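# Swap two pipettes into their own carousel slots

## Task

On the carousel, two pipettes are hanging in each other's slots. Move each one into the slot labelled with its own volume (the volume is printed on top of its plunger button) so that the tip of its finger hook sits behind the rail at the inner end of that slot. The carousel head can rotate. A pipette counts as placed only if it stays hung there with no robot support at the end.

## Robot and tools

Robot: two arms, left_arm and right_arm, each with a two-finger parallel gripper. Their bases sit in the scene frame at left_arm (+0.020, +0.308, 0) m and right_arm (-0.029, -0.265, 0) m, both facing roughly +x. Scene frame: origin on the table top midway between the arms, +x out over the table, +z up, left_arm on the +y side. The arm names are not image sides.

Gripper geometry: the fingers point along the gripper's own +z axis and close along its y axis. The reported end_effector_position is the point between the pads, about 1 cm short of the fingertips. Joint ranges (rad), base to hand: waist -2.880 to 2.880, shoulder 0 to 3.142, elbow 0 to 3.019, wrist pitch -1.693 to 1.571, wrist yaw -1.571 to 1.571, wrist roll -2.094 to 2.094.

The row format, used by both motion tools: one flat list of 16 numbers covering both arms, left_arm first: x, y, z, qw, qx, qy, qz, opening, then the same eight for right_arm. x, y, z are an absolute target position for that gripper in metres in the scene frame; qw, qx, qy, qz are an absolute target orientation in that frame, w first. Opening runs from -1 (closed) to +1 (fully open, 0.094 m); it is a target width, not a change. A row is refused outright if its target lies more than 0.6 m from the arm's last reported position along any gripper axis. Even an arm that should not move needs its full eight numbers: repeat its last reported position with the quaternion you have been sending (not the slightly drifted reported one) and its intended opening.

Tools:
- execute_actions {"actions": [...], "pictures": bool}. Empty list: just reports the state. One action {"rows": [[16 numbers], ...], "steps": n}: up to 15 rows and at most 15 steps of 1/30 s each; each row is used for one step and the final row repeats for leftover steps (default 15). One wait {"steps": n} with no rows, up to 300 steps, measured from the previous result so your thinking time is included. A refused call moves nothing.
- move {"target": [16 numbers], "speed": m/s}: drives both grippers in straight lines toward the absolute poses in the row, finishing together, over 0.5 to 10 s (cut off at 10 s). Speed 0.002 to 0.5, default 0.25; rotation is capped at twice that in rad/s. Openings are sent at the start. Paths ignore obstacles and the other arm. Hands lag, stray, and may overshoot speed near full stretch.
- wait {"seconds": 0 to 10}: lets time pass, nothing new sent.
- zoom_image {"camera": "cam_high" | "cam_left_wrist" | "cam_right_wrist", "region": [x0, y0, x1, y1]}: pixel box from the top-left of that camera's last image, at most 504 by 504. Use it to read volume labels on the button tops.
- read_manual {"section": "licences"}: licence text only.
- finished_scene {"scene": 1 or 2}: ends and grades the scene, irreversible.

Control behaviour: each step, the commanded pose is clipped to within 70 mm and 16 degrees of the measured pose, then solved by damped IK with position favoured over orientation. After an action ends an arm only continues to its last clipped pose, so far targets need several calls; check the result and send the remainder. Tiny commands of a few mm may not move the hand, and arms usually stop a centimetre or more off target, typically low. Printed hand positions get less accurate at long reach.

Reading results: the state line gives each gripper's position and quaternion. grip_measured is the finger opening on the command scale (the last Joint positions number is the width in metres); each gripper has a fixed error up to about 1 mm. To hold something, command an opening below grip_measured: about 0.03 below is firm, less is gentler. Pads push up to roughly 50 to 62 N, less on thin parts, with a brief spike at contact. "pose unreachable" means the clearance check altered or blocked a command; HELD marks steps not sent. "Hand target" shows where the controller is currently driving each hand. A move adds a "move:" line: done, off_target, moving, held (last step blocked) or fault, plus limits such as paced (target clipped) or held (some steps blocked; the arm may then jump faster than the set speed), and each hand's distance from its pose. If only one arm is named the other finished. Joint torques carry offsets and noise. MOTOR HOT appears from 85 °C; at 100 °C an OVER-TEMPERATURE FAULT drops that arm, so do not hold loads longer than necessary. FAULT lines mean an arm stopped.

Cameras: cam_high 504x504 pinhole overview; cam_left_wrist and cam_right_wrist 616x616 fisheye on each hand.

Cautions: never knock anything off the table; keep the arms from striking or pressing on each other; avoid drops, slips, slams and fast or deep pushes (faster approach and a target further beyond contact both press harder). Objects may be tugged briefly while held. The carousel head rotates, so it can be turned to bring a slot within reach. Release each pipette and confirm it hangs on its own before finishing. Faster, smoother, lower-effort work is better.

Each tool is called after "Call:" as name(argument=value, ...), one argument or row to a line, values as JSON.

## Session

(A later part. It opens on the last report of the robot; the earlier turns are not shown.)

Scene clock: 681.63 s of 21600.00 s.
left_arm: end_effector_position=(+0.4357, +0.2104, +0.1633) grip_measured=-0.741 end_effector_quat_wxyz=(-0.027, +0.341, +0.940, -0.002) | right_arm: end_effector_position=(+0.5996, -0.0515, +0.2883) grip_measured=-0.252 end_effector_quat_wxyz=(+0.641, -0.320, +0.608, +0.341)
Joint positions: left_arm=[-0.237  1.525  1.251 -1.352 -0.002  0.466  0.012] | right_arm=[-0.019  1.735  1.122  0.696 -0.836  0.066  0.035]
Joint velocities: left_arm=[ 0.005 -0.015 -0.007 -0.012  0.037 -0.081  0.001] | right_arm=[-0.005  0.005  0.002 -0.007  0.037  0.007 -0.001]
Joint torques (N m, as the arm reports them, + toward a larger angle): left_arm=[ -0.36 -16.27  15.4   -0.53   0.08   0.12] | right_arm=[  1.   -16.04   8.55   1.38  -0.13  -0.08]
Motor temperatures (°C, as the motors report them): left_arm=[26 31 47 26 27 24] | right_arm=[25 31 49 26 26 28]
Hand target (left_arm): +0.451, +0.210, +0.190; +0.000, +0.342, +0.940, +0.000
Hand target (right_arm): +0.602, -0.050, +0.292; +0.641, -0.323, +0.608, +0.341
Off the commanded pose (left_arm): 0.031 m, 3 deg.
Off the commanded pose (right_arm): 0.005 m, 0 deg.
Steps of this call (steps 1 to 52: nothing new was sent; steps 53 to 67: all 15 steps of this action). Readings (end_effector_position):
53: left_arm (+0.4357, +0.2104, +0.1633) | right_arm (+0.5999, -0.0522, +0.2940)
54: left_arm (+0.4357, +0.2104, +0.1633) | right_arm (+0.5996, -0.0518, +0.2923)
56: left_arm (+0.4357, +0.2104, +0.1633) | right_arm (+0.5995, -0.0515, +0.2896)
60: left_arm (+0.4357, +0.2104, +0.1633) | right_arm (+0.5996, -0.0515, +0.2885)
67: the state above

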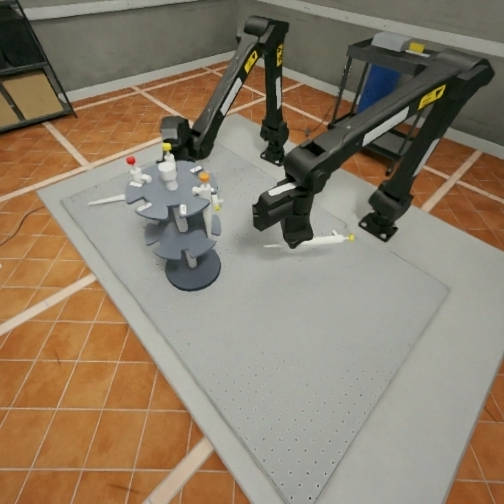

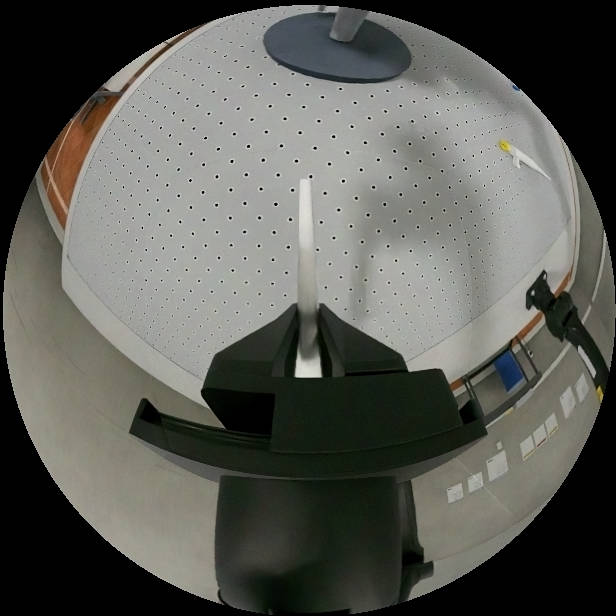

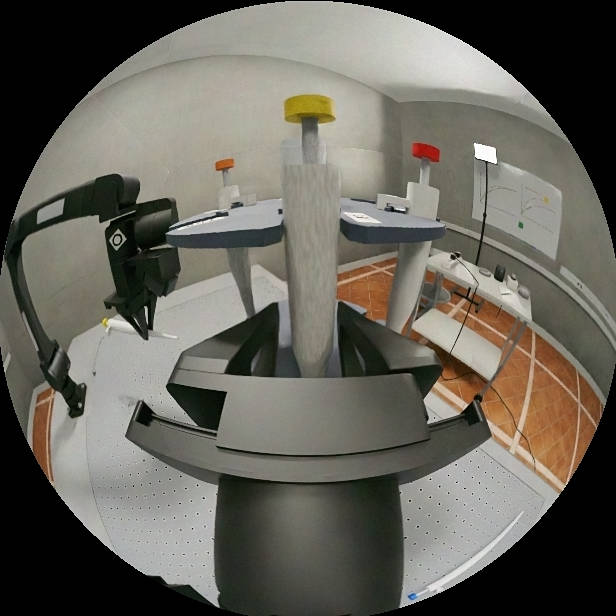

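Call:
move(
  target=[0.455,0.22,0.21,0,-0.0436,0.999,0,-0.78,0.638,-0.062,0.30,0.6405,-0.3232,0.6078,0.3406,-0.25],
  speed=0.25,
)

Call:
move(
  target=[0.46,0.225,0.225,0,-0.4226,0.9063,0,-0.78,0.674,-0.082,0.30,0.6405,-0.3232,0.6078,0.3406,-0.25],
  speed=0.25,
)

Call:
move(
  target=[0.46,0.23,0.235,0,-0.7373,0.6756,0,-0.78,0.696,-0.078,0.30,0.6405,-0.3232,0.6078,0.3406,-0.25],
  speed=0.25,
)

Scene clock: 690.77 s of 21600.00 s.
left_arm: end_effector_position=(+0.4392, +0.2190, +0.1824) grip_measured=-0.742 end_effector_quat_wxyz=(-0.028, -0.034, +0.999, +0.006) | right_arm: end_effector_position=(+0.6169, -0.0538, +0.2904) grip_measured=-0.251 end_effector_quat_wxyz=(+0.632, -0.324, +0.611, +0.348)
Joint positions: left_arm=[-0.214  1.518  1.295 -1.404  0.002 -0.275  0.012] | right_arm=[-0.031  1.769  1.188  0.647 -0.867  0.066  0.035]
Joint velocities: left_arm=[-0.015 -0.005  0.007 -0.032  0.007 -0.037  0.002] | right_arm=[-0.005 -0.015  0.002  0.002 -0.037 -0.007 -0.   ]
Joint torques (N m, as the arm reports them, + toward a larger angle): left_arm=[ -0.09 -15.91  15.84  -0.58  -0.12  -0.03] | right_arm=[ -0.47 -14.62  12.18   1.44  -0.1    0.  ]
Motor temperatures (°C, as the motors report them): left_arm=[26 31 48 26 27 24] | right_arm=[25 31 49 25 26 28]
Hand target (left_arm): +0.454, +0.220, +0.210; +0.000, -0.044, +0.999, +0.000
Hand target (right_arm): +0.636, -0.063, +0.300; +0.641, -0.323, +0.608, +0.341
Off the commanded pose (left_arm): 0.032 m, 3 deg.
Off the commanded pose (right_arm): 0.025 m, 1 deg.
After step 90, 4.00 s passed at rest.
move: off_target (left_arm, right_arm)

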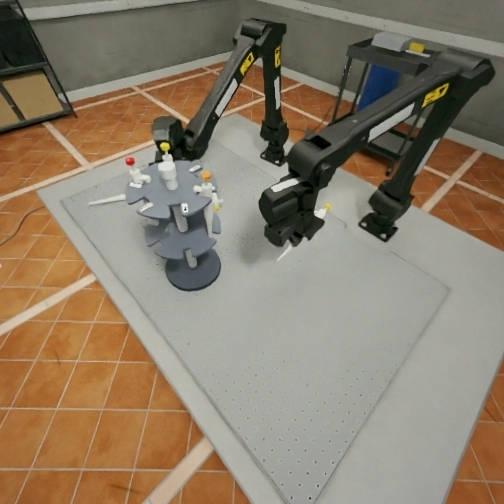

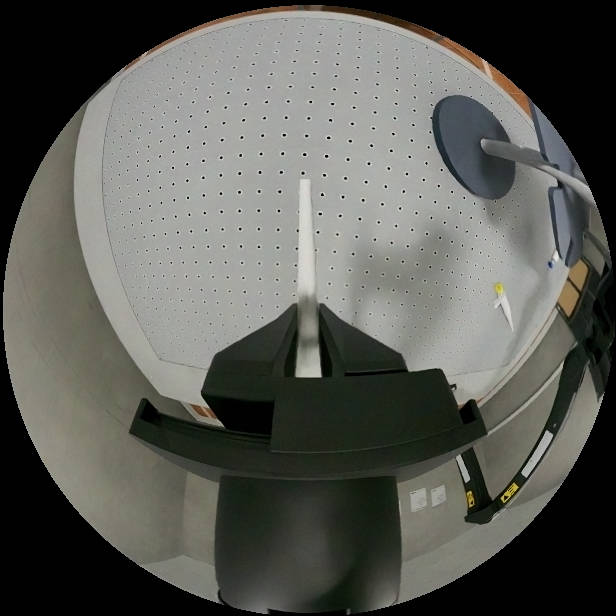

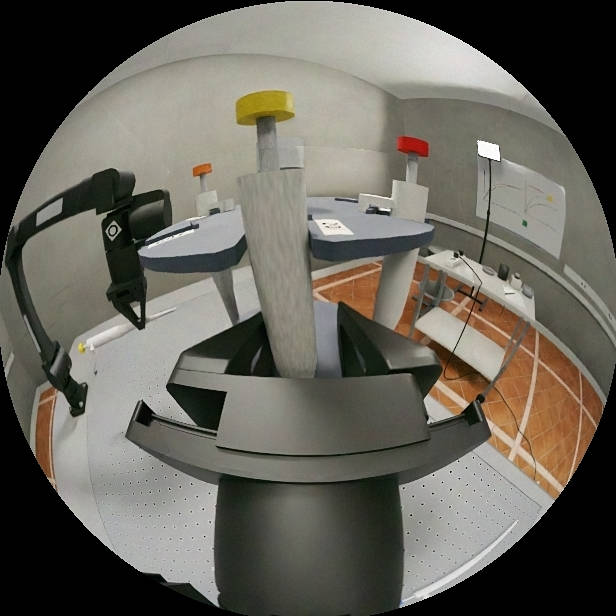

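Scene clock: 692.97 s of 21600.00 s.
left_arm: end_effector_position=(+0.4445, +0.2239, +0.1989) grip_measured=-0.742 end_effector_quat_wxyz=(-0.022, -0.414, +0.910, +0.015) | right_arm: end_effector_position=(+0.6533, -0.0717, +0.2903) grip_measured=-0.251 end_effector_quat_wxyz=(+0.632, -0.326, +0.611, +0.348)
Joint positions: left_arm=[-0.201  1.518  1.339 -1.445  0.001 -1.047  0.012] | right_arm=[-0.069  1.846  1.301  0.612 -0.906  0.066  0.035]
Joint velocities: left_arm=[-0.005  0.005  0.012  0.012 -0.022  0.022 -0.   ] | right_arm=[ 0.005 -0.015 -0.007 -0.007  0.037  0.037 -0.001]
Joint torques (N m, as the arm reports them, + toward a larger angle): left_arm=[ -0.24 -15.4   15.92  -0.58  -0.21  -0.01] | right_arm=[ -0.14 -16.25  12.43   1.34  -0.12   0.02]
Motor temperatures (°C, as the motors report them): left_arm=[26 31 48 26 27 24] | right_arm=[25 31 50 25 26 28]
Hand target (left_arm): +0.459, +0.225, +0.225; +0.000, -0.423, +0.906, +0.000
Hand target (right_arm): +0.672, -0.083, +0.301; +0.641, -0.323, +0.608, +0.340
Off the commanded pose (left_arm): 0.030 m, 3 deg.
Off the commanded pose (right_arm): 0.025 m, 1 deg.
move: off_target (left_arm, right_arm)

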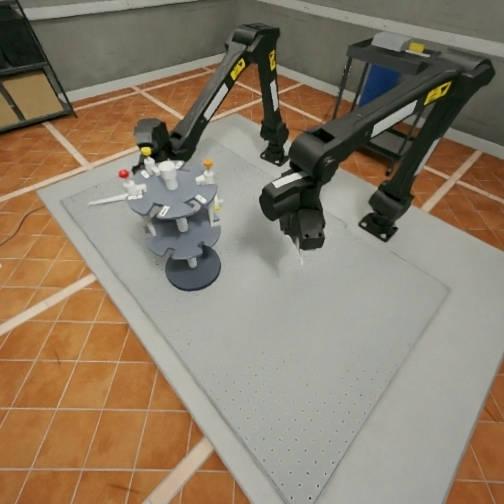

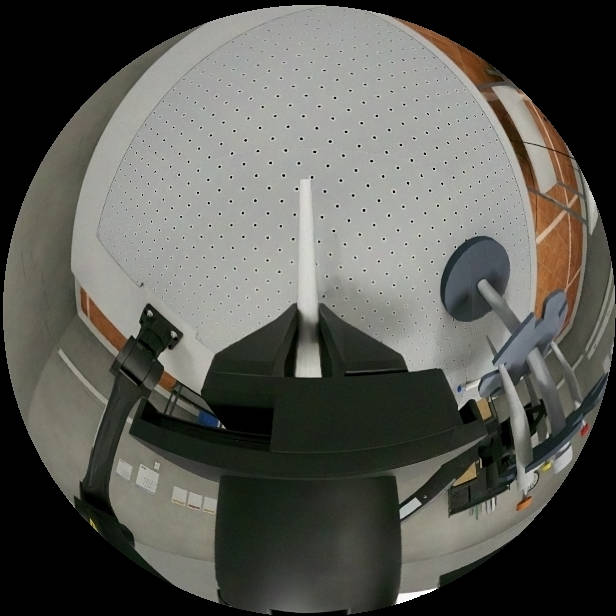

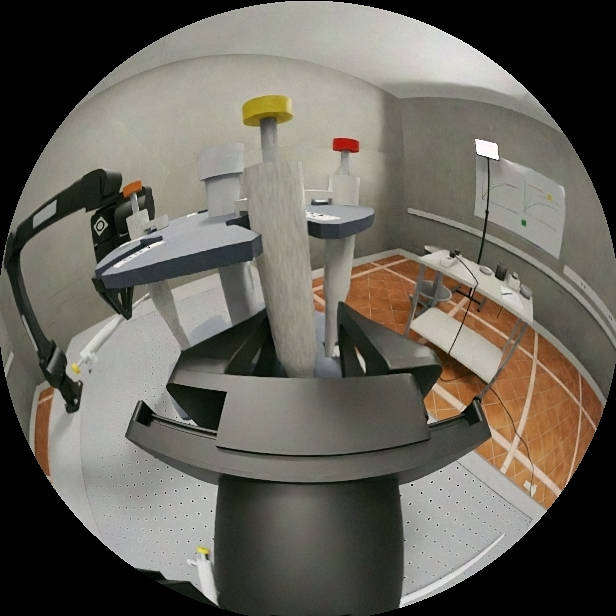

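Scene clock: 695.17 s of 21600.00 s.
left_arm: end_effector_position=(+0.4453, +0.2287, +0.2068) grip_measured=-0.743 end_effector_quat_wxyz=(+0.017, +0.731, -0.682, -0.024) | right_arm: end_effector_position=(+0.6757, -0.0698, +0.2906) grip_measured=-0.251 end_effector_quat_wxyz=(+0.632, -0.325, +0.611, +0.348)
Joint positions: left_arm=[-0.19   1.518  1.36  -1.472  0.002 -1.822  0.012] | right_arm=[-0.069  1.896  1.379  0.584 -0.906  0.066  0.035]
Joint velocities: left_arm=[-0.005  0.005 -0.002 -0.007  0.037  0.022 -0.001] | right_arm=[-0.015 -0.015 -0.017 -0.007  0.007 -0.066 -0.001]
Joint torques (N m, as the arm reports them, + toward a larger angle): left_arm=[ -0.6  -16.3   15.84  -0.69  -0.14  -0.06] | right_arm=[ -0.2  -16.75  12.59   1.32   0.04   0.03]
Motor temperatures (°C, as the motors report them): left_arm=[26 31 48 26 27 24] | right_arm=[25 31 50 25 26 28]
Hand target (left_arm): +0.459, +0.230, +0.235; -0.000, +0.738, -0.675, +0.000
Hand target (right_arm): +0.694, -0.079, +0.300; +0.641, -0.323, +0.608, +0.340
Off the commanded pose (left_arm): 0.032 m, 4 deg.
Off the commanded pose (right_arm): 0.024 m, 1 deg.
move: off_target (left_arm, right_arm)

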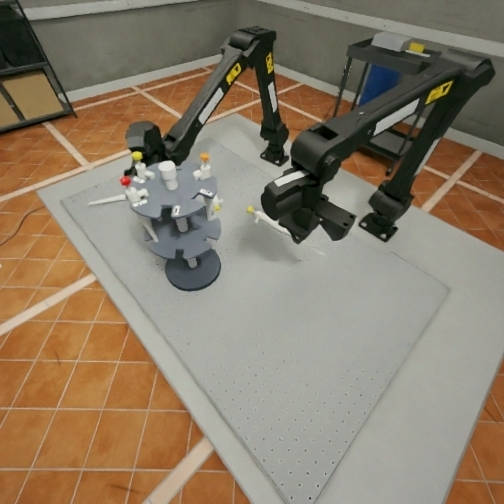

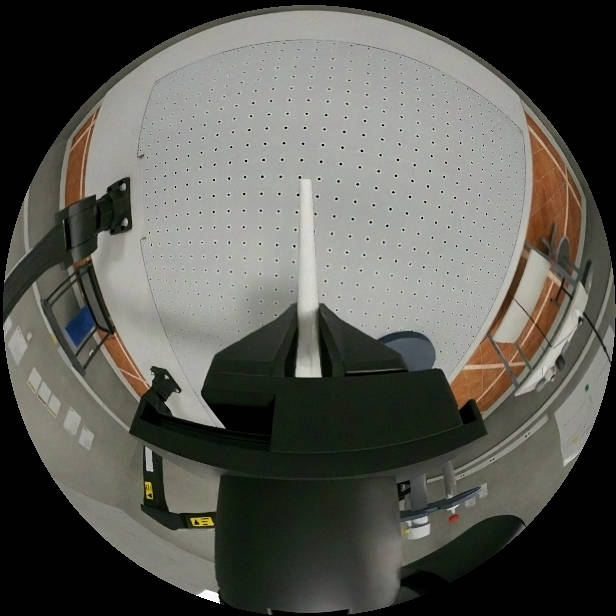

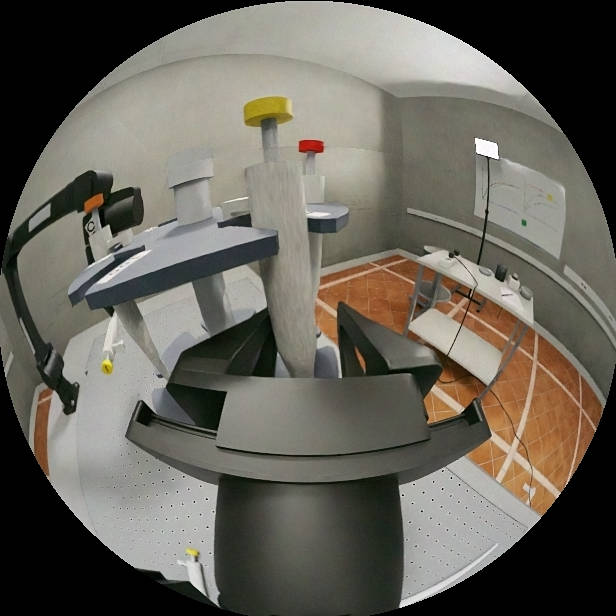

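Call:
move(
  target=[0.46,0.23,0.262,0,-0.7373,0.6756,0,-0.78,0.612,-0.150,0.30,0.6405,-0.3232,0.6078,0.3406,-0.25],
  speed=0.2,
)

Call:
move(
  target=[0.46,0.23,0.262,0,-0.7373,0.6756,0,-0.78,0.40,-0.09,0.27,0.597,0.126,0.629,0.482,-0.1],
  speed=0.3,
)

Call:
move(
  target=[0.46,0.23,0.262,0,-0.7373,0.6756,0,-0.78,0.385,0.170,0.25,0.4778,0.4778,0.5212,0.5212,-0.1],
  speed=0.3,
)

Scene clock: 700.67 s of 21600.00 s.
left_arm: end_effector_position=(+0.4481, +0.2282, +0.2372) grip_measured=-0.743 end_effector_quat_wxyz=(+0.014, +0.732, -0.681, -0.021) | right_arm: end_effector_position=(+0.6169, -0.1506, +0.2879) grip_measured=-0.251 end_effector_quat_wxyz=(+0.633, -0.320, +0.617, +0.341)
Joint positions: left_arm=[-0.19   1.51   1.432 -1.542  0.001 -1.825  0.012] | right_arm=[-0.203  1.757  1.166  0.657 -1.02   0.072  0.035]
Joint velocities: left_arm=[ 0.005 -0.005  0.002 -0.002 -0.081 -0.007 -0.   ] | right_arm=[-0.005 -0.005 -0.007  0.007 -0.007 -0.037  0.   ]
Joint torques (N m, as the arm reports them, + toward a larger angle): left_arm=[ -0.03 -15.67  15.33  -0.43  -0.16  -0.06] | right_arm=[  1.19 -18.65   7.05   3.24  -0.13   0.14]
Motor temperatures (°C, as the motors report them): left_arm=[26 31 49 26 27 24] | right_arm=[25 32 51 25 26 28]
Hand target (left_arm): +0.459, +0.230, +0.262; -0.000, +0.738, -0.675, -0.000
Hand target (right_arm): +0.612, -0.149, +0.299; +0.640, -0.323, +0.608, +0.340
Off the commanded pose (left_arm): 0.028 m, 3 deg.
Off the commanded pose (right_arm): 0.013 m, 1 deg.
After step 90, 1.53 s passed at rest.
move: off_target (left_arm, right_arm)

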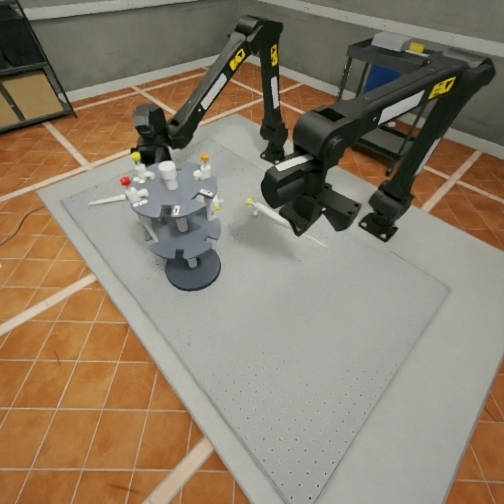

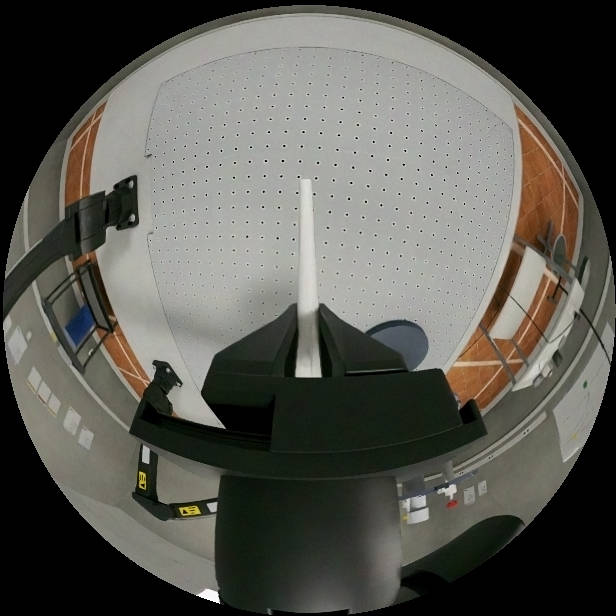

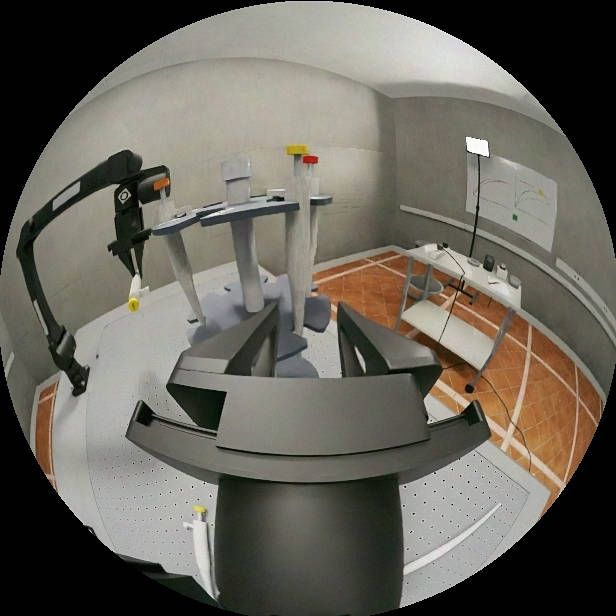

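Scene clock: 702.77 s of 21600.00 s.
left_arm: end_effector_position=(+0.4481, +0.2282, +0.2372) grip_measured=-0.743 end_effector_quat_wxyz=(+0.014, +0.732, -0.681, -0.021) | right_arm: end_effector_position=(+0.4063, -0.0913, +0.2622) grip_measured=-0.101 end_effector_quat_wxyz=(+0.598, +0.125, +0.635, +0.472)
Joint positions: left_arm=[-0.19   1.51   1.432 -1.542  0.001 -1.825  0.012] | right_arm=[ 0.174  1.283  0.419  1.028 -0.145  0.886  0.042]
Joint velocities: left_arm=[ 0.005 -0.005 -0.027  0.012  0.051  0.007 -0.   ] | right_arm=[-0.005  0.015 -0.007 -0.002 -0.051  0.037  0.   ]
Joint torques (N m, as the arm reports them, + toward a larger angle): left_arm=[  0.04 -15.89  15.6   -0.54  -0.17  -0.03] | right_arm=[ 1.07 -7.74  6.05  2.77  0.11  0.07]
Motor temperatures (°C, as the motors report them): left_arm=[26 31 49 26 27 24] | right_arm=[25 32 50 25 26 28]
Hand target (left_arm): +0.459, +0.230, +0.262; -0.000, +0.737, -0.675, +0.000
Hand target (right_arm): +0.402, -0.089, +0.267; +0.597, +0.126, +0.630, +0.481
Off the commanded pose (left_arm): 0.028 m, 3 deg.
Off the commanded pose (right_arm): 0.010 m, 1 deg.
move: off_target (left_arm)

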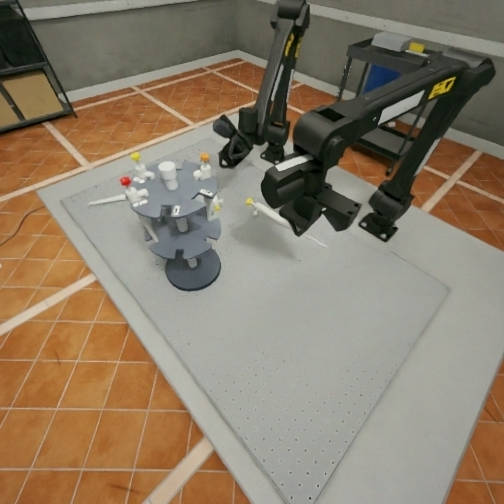

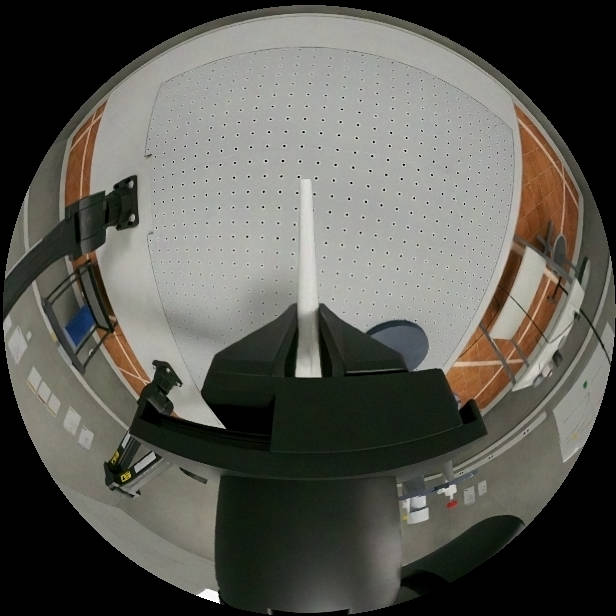

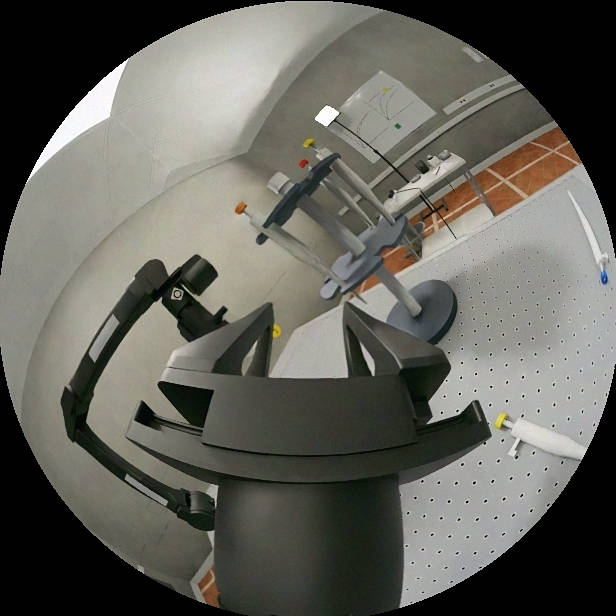

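Scene clock: 704.73 s of 21600.00 s.
left_arm: end_effector_position=(+0.4481, +0.2282, +0.2372) grip_measured=-0.743 end_effector_quat_wxyz=(+0.014, +0.732, -0.681, -0.021) | right_arm: end_effector_position=(+0.3815, +0.1553, +0.2419) grip_measured=-0.101 end_effector_quat_wxyz=(+0.482, +0.473, +0.531, +0.512)
Joint positions: left_arm=[-0.19   1.51   1.432 -1.542  0.001 -1.825  0.012] | right_arm=[0.884 1.639 0.897 0.721 0.95  1.56  0.042]
Joint velocities: left_arm=[ 0.005 -0.024  0.002  0.007  0.037 -0.037 -0.   ] | right_arm=[-0.005 -0.015 -0.007 -0.007 -0.022  0.051 -0.001]
Joint torques (N m, as the arm reports them, + toward a larger angle): left_arm=[ -0.03 -15.49  15.56  -0.47  -0.16  -0.06] | right_arm=[  1.1  -12.01  10.49   1.4    0.14   0.06]
Motor temperatures (°C, as the motors report them): left_arm=[26 31 49 26 27 24] | right_arm=[25 31 50 25 26 28]
Hand target (left_arm): +0.459, +0.230, +0.262; -0.000, +0.737, -0.675, +0.000
Hand target (right_arm): +0.387, +0.169, +0.252; +0.476, +0.478, +0.522, +0.521
Off the commanded pose (left_arm): 0.028 m, 3 deg.
Off the commanded pose (right_arm): 0.017 m, 2 deg.
move: off_target (left_arm, right_arm)

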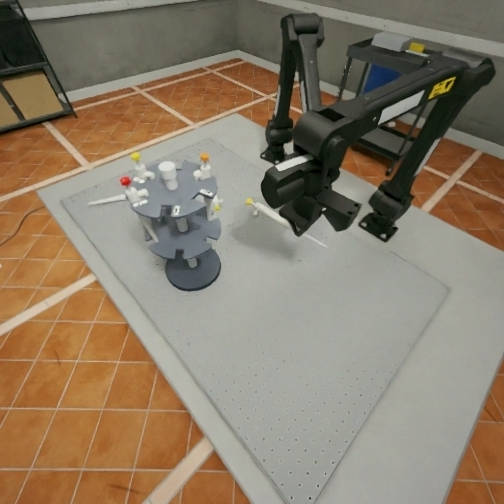

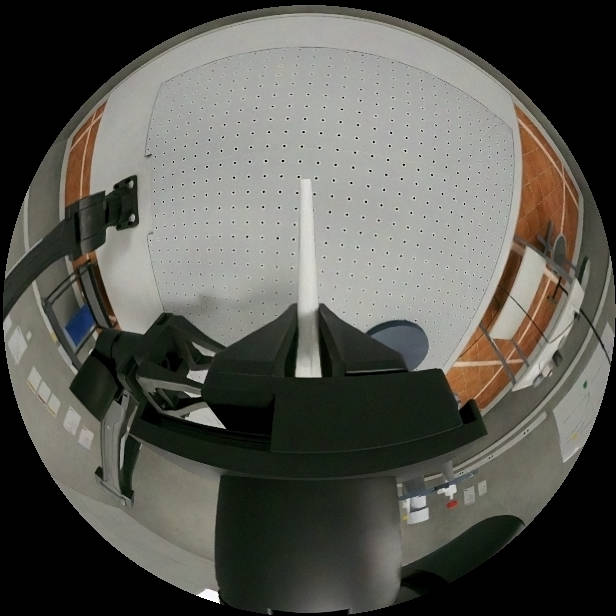

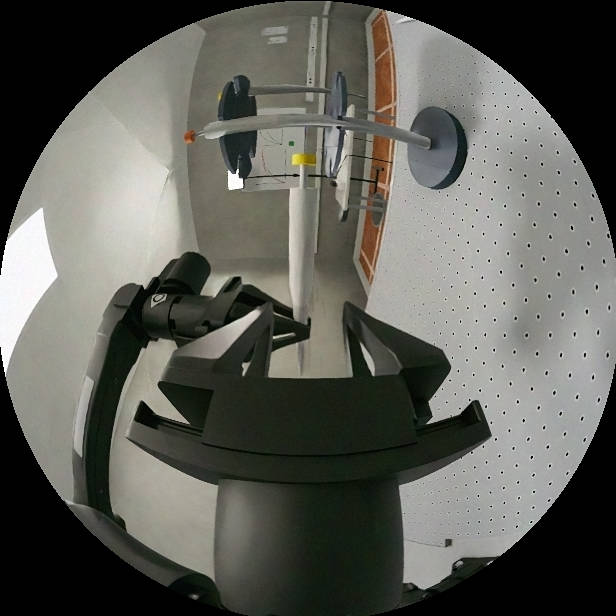

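Call:
move(
  target=[0.46,0.23,0.262,0,-0.7373,0.6756,0,-0.78,0.450,0.182,0.250,0.4778,0.4778,0.5212,0.5212,-0.1],
  speed=0.1,
)

Scene clock: 708.77 s of 21600.00 s.
left_arm: end_effector_position=(+0.4481, +0.2282, +0.2372) grip_measured=-0.743 end_effector_quat_wxyz=(+0.014, +0.732, -0.681, -0.021) | right_arm: end_effector_position=(+0.4355, +0.1731, +0.2442) grip_measured=-0.101 end_effector_quat_wxyz=(+0.478, +0.474, +0.528, +0.518)
Joint positions: left_arm=[-0.19   1.51   1.432 -1.542  0.001 -1.825  0.012] | right_arm=[0.81  1.731 1.026 0.696 0.869 1.565 0.042]
Joint velocities: left_arm=[-0.005 -0.005  0.007  0.007 -0.022 -0.051  0.   ] | right_arm=[-0.015 -0.005  0.007  0.007  0.037 -0.022 -0.001]
Joint torques (N m, as the arm reports them, + toward a larger angle): left_arm=[ -0.01 -15.88  15.62  -0.58  -0.15  -0.06] | right_arm=[ -0.34 -13.64  11.01   1.27  -0.16  -0.02]
Motor temperatures (°C, as the motors report them): left_arm=[26 31 49 26 27 24] | right_arm=[25 31 50 25 26 28]
Hand target (left_arm): +0.459, +0.230, +0.262; -0.000, +0.737, -0.675, +0.000
Hand target (right_arm): +0.449, +0.181, +0.251; +0.478, +0.478, +0.521, +0.521
Off the commanded pose (left_arm): 0.028 m, 3 deg.
Off the commanded pose (right_arm): 0.018 m, 1 deg.
move: off_target (left_arm, right_arm)

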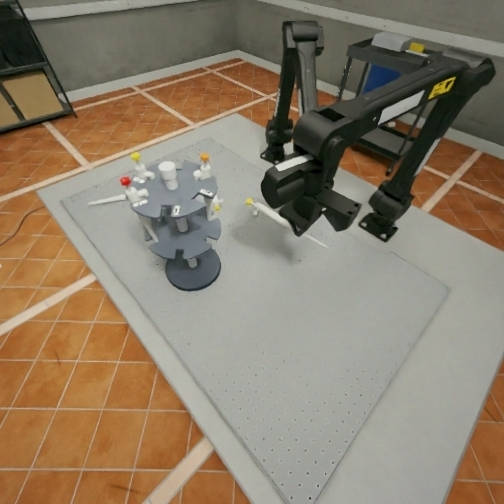

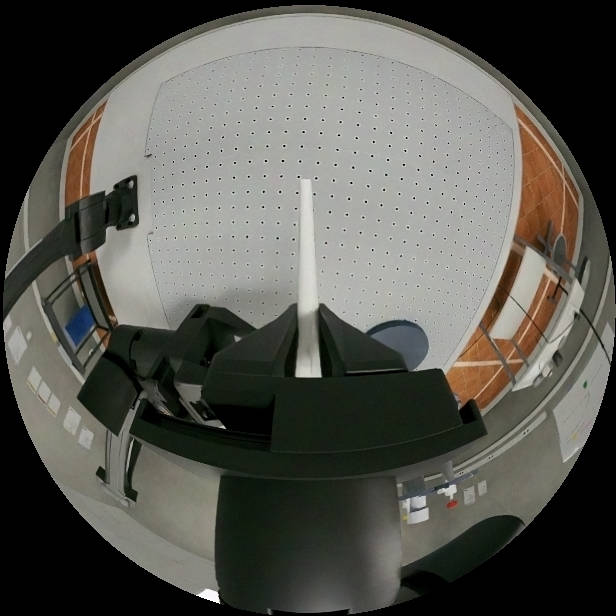

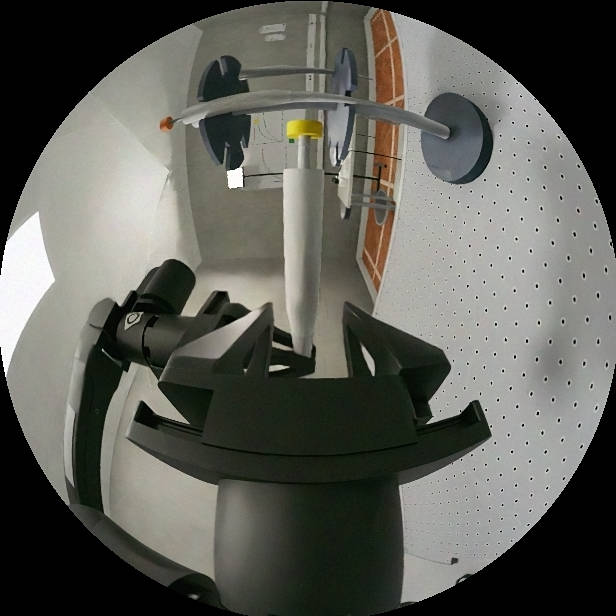

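Call:
move(
  target=[0.46,0.23,0.262,0,-0.7373,0.6756,0,-0.78,0.474,0.177,0.250,0.4778,0.4778,0.5212,0.5212,-0.1],
  speed=0.05,
)

Scene clock: 711.43 s of 21600.00 s.
left_arm: end_effector_position=(+0.4481, +0.2282, +0.2372) grip_measured=-0.743 end_effector_quat_wxyz=(+0.014, +0.732, -0.681, -0.021) | right_arm: end_effector_position=(+0.4578, +0.1691, +0.2431) grip_measured=-0.101 end_effector_quat_wxyz=(+0.477, +0.473, +0.529, +0.518)
Joint positions: left_arm=[-0.19   1.51   1.432 -1.542  0.001 -1.825  0.012] | right_arm=[0.77  1.752 1.055 0.687 0.827 1.565 0.042]
Joint velocities: left_arm=[ 0.005 -0.015 -0.012 -0.017  0.007 -0.022  0.   ] | right_arm=[ 0.005 -0.005  0.007 -0.017 -0.022 -0.022  0.001]
Joint torques (N m, as the arm reports them, + toward a larger angle): left_arm=[ -0.08 -16.12  15.52  -0.61  -0.17  -0.03] | right_arm=[ -0.06 -13.73  11.13   1.27  -0.17  -0.02]
Motor temperatures (°C, as the motors report them): left_arm=[26 31 49 26 27 24] | right_arm=[25 31 50 25 26 28]
Hand target (left_arm): +0.459, +0.230, +0.262; -0.000, +0.737, -0.675, +0.000
Hand target (right_arm): +0.473, +0.176, +0.250; +0.478, +0.478, +0.521, +0.522
Off the commanded pose (left_arm): 0.028 m, 3 deg.
Off the commanded pose (right_arm): 0.019 m, 1 deg.
move: off_target (left_arm, right_arm)

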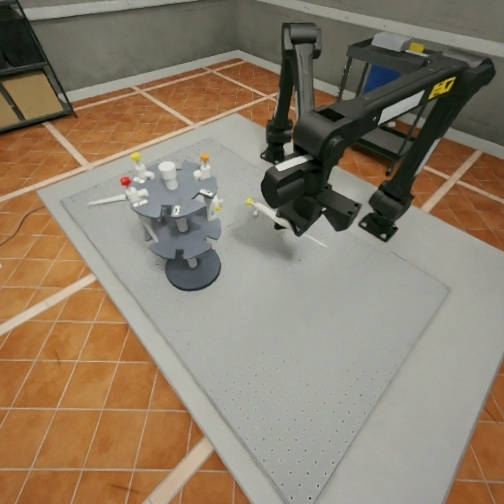

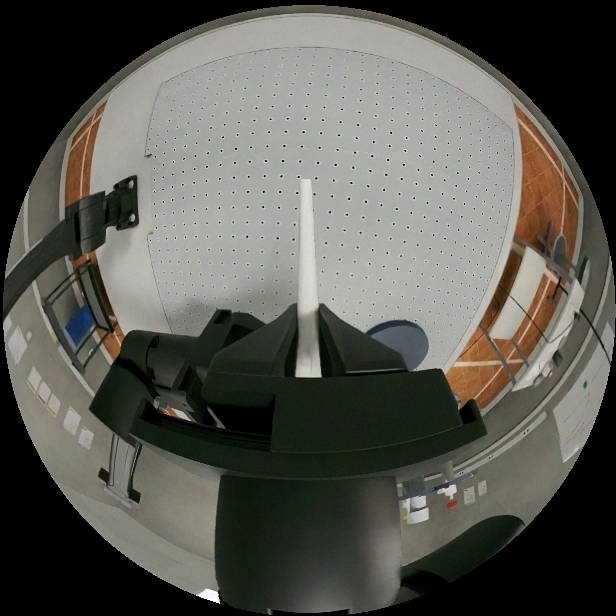

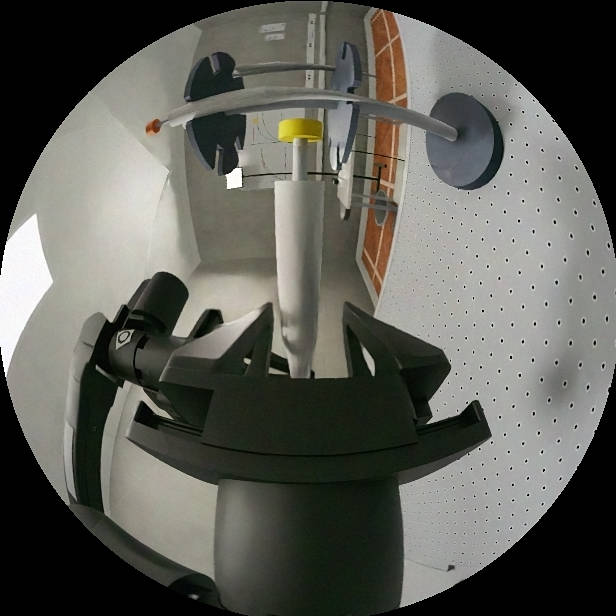

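Width ≈49. Close right, open left.

Call:
execute_actions(
  actions=[
    {"rows": [[0.46,0.23,0.262,0,-0.7373,0.6756,0,-0.78,0.474,0.177,0.250,0.4778,0.4778,0.5212,0.5212,-0.62]], "steps": 12},
  ],
  pictures=false,
)

Call:
execute_actions(
  actions=[
    {"rows": [[0.46,0.23,0.262,0,-0.7373,0.6756,0,-0.45,0.474,0.177,0.250,0.4778,0.4778,0.5212,0.5212,-0.62]], "steps": 9},
  ],
  pictures=false,
)

Call:
move(
  target=[0.46,0.25,0.315,0,-0.7373,0.6756,0,-0.45,0.46,0.165,0.215,0.4778,0.4778,0.5212,0.5212,-0.62],
  speed=0.12,
)

Scene clock: 715.33 s of 21600.00 s.
left_arm: end_effector_position=(+0.4484, +0.2300, +0.2376) grip_measured=-0.743 end_effector_quat_wxyz=(+0.013, +0.734, -0.679, -0.021) | right_arm: end_effector_position=(+0.4589, +0.1709, +0.2466) grip_measured=-0.577 end_effector_quat_wxyz=(+0.474, +0.475, +0.525, +0.523)
Joint positions: left_arm=[-0.187  1.509  1.432 -1.542 -0.002 -1.828  0.012] | right_arm=[0.77  1.752 1.062 0.686 0.826 1.573 0.02 ]
Joint velocities: left_arm=[ 0.005  0.005 -0.002 -0.002  0.051 -0.066 -0.   ] | right_arm=[-0.005 -0.015  0.002 -0.007  0.051 -0.037  0.001]
Joint torques (N m, as the arm reports them, + toward a larger angle): left_arm=[  0.01 -15.87  15.25  -0.61  -0.06  -0.01] | right_arm=[ -0.48 -13.5   10.75   1.38  -0.08  -0.12]
Motor temperatures (°C, as the motors report them): left_arm=[26 31 49 26 27 24] | right_arm=[25 31 51 25 26 28]
Hand target (left_arm): +0.459, +0.230, +0.262; -0.000, +0.737, -0.675, +0.000
Hand target (right_arm): +0.473, +0.176, +0.250; +0.478, +0.478, +0.521, +0.521
Off the commanded pose (left_arm): 0.027 m, 3 deg.
Off the commanded pose (right_arm): 0.017 m, 1 deg.
Steps of this call (steps 1 to 90: nothing new was sent; then 0.50 s passed at rest; steps 91 to 102: all 12 steps of this action). Readings (end_effector_position):
91: left_arm (+0.4481, +0.2282, +0.2372) | right_arm (+0.4578, +0.1691, +0.2431)
92: left_arm (+0.4482, +0.2283, +0.2372) | right_arm (+0.4579, +0.1693, +0.2434)
94: left_arm (+0.4483, +0.2290, +0.2372) | right_arm (+0.4587, +0.1703, +0.2459)
98: left_arm (+0.4484, +0.2300, +0.2376) | right_arm (+0.4589, +0.1709, +0.2466)
102: the state above

Scene clock: 715.63 s of 21600.00 s.
left_arm: end_effector_position=(+0.4484, +0.2300, +0.2379) grip_measured=-0.452 end_effector_quat_wxyz=(+0.012, +0.734, -0.679, -0.021) | right_arm: end_effector_position=(+0.4594, +0.1714, +0.2420) grip_measured=-0.577 end_effector_quat_wxyz=(+0.475, +0.475, +0.528, +0.520)
Joint positions: left_arm=[-0.187  1.509  1.432 -1.542 -0.002 -1.828  0.026] | right_arm=[0.77  1.759 1.062 0.683 0.826 1.573 0.02 ]
Joint velocities: left_arm=[-0.005 -0.005 -0.007 -0.007  0.022  0.007  0.001] | right_arm=[ 0.005 -0.024 -0.007  0.002  0.007 -0.007 -0.001]
Joint torques (N m, as the arm reports them, + toward a larger angle): left_arm=[ -0.24 -15.84  15.57  -0.46  -0.08  -0.05] | right_arm=[  0.09 -14.46  10.76   1.39  -0.11  -0.1 ]
Motor temperatures (°C, as the motors report them): left_arm=[26 31 49 26 27 24] | right_arm=[25 31 51 25 26 28]
Hand target (left_arm): +0.459, +0.230, +0.262; -0.000, +0.737, -0.675, +0.000
Hand target (right_arm): +0.473, +0.176, +0.250; +0.478, +0.478, +0.521, +0.521
Off the commanded pose (left_arm): 0.027 m, 3 deg.
Off the commanded pose (right_arm): 0.018 m, 1 deg.
Steps of this call (steps 1 to 9: all 9 steps of this action). Readings (end_effector_position):
1: left_arm (+0.4484, +0.2300, +0.2376) | right_arm (+0.4589, +0.1709, +0.2466)
2: left_arm (+0.4483, +0.2300, +0.2377) | right_arm (+0.4590, +0.1709, +0.2464)
4: left_arm (+0.4484, +0.2300, +0.2379) | right_arm (+0.4591, +0.1711, +0.2450)
8: left_arm (+0.4484, +0.2300, +0.2379) | right_arm (+0.4593, +0.1714, +0.2423)
9: the state above

Scene clock: 716.93 s of 21600.00 s.
left_arm: end_effector_position=(+0.4524, +0.2479, +0.2935) grip_measured=-0.452 end_effector_quat_wxyz=(+0.009, +0.738, -0.674, -0.014) | right_arm: end_effector_position=(+0.4571, +0.1681, +0.2207) grip_measured=-0.577 end_effector_quat_wxyz=(+0.475, +0.476, +0.527, +0.520)
Joint positions: left_arm=[-0.145  1.501  1.57  -1.672 -0.002 -1.799  0.026] | right_arm=[0.77  1.79  1.034 0.744 0.827 1.573 0.02 ]
Joint velocities: left_arm=[-0.005  0.005 -0.007  0.002 -0.037 -0.007 -0.001] | right_arm=[-0.005 -0.005 -0.017 -0.002  0.022  0.037 -0.   ]
Joint torques (N m, as the arm reports them, + toward a larger angle): left_arm=[ -0.27 -15.29  15.32  -0.53  -0.13   0.07] | right_arm=[  0.14 -14.6    6.68   3.75   0.11  -0.11]
Motor temperatures (°C, as the motors report them): left_arm=[26 31 49 26 27 24] | right_arm=[25 31 50 25 26 28]
Hand target (left_arm): +0.459, +0.250, +0.315; -0.003, +0.737, -0.675, +0.003
Hand target (right_arm): +0.460, +0.165, +0.215; +0.478, +0.478, +0.522, +0.521
Off the commanded pose (left_arm): 0.023 m, 2 deg.
Off the commanded pose (right_arm): 0.007 m, 1 deg.
joint sent to its limit (left arm) — the command would take joint 4 (wrist pitch) past its lower limit, so that joint was sent only as far as its limit.
move: off_target (left_arm)

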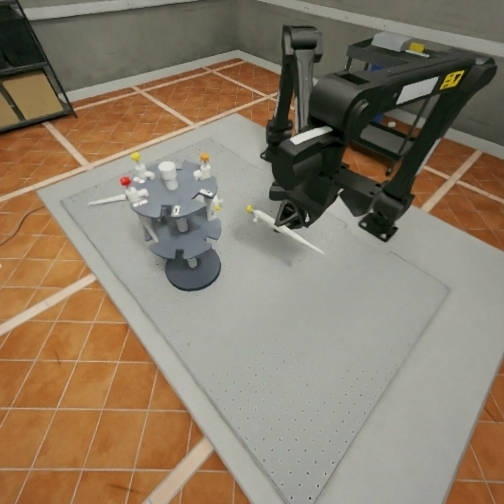

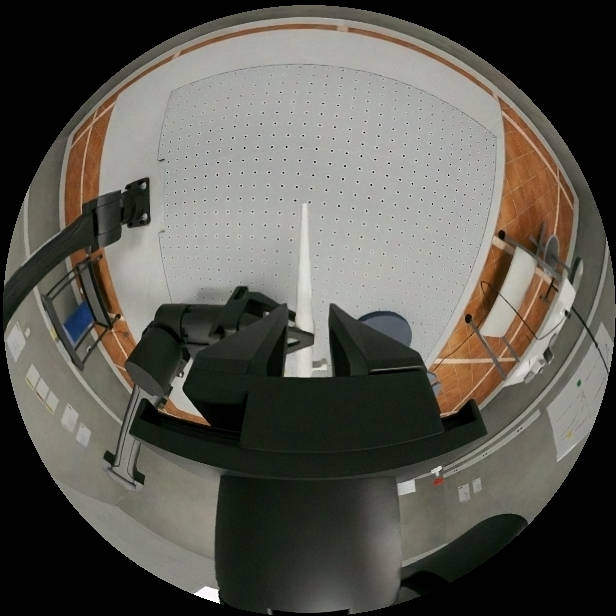

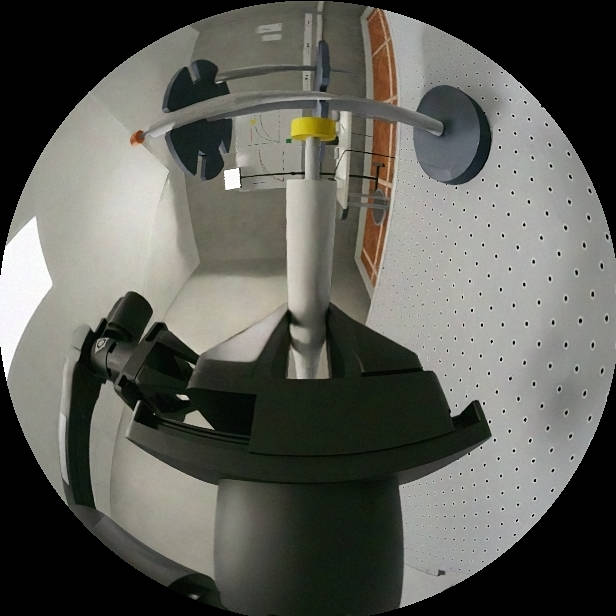

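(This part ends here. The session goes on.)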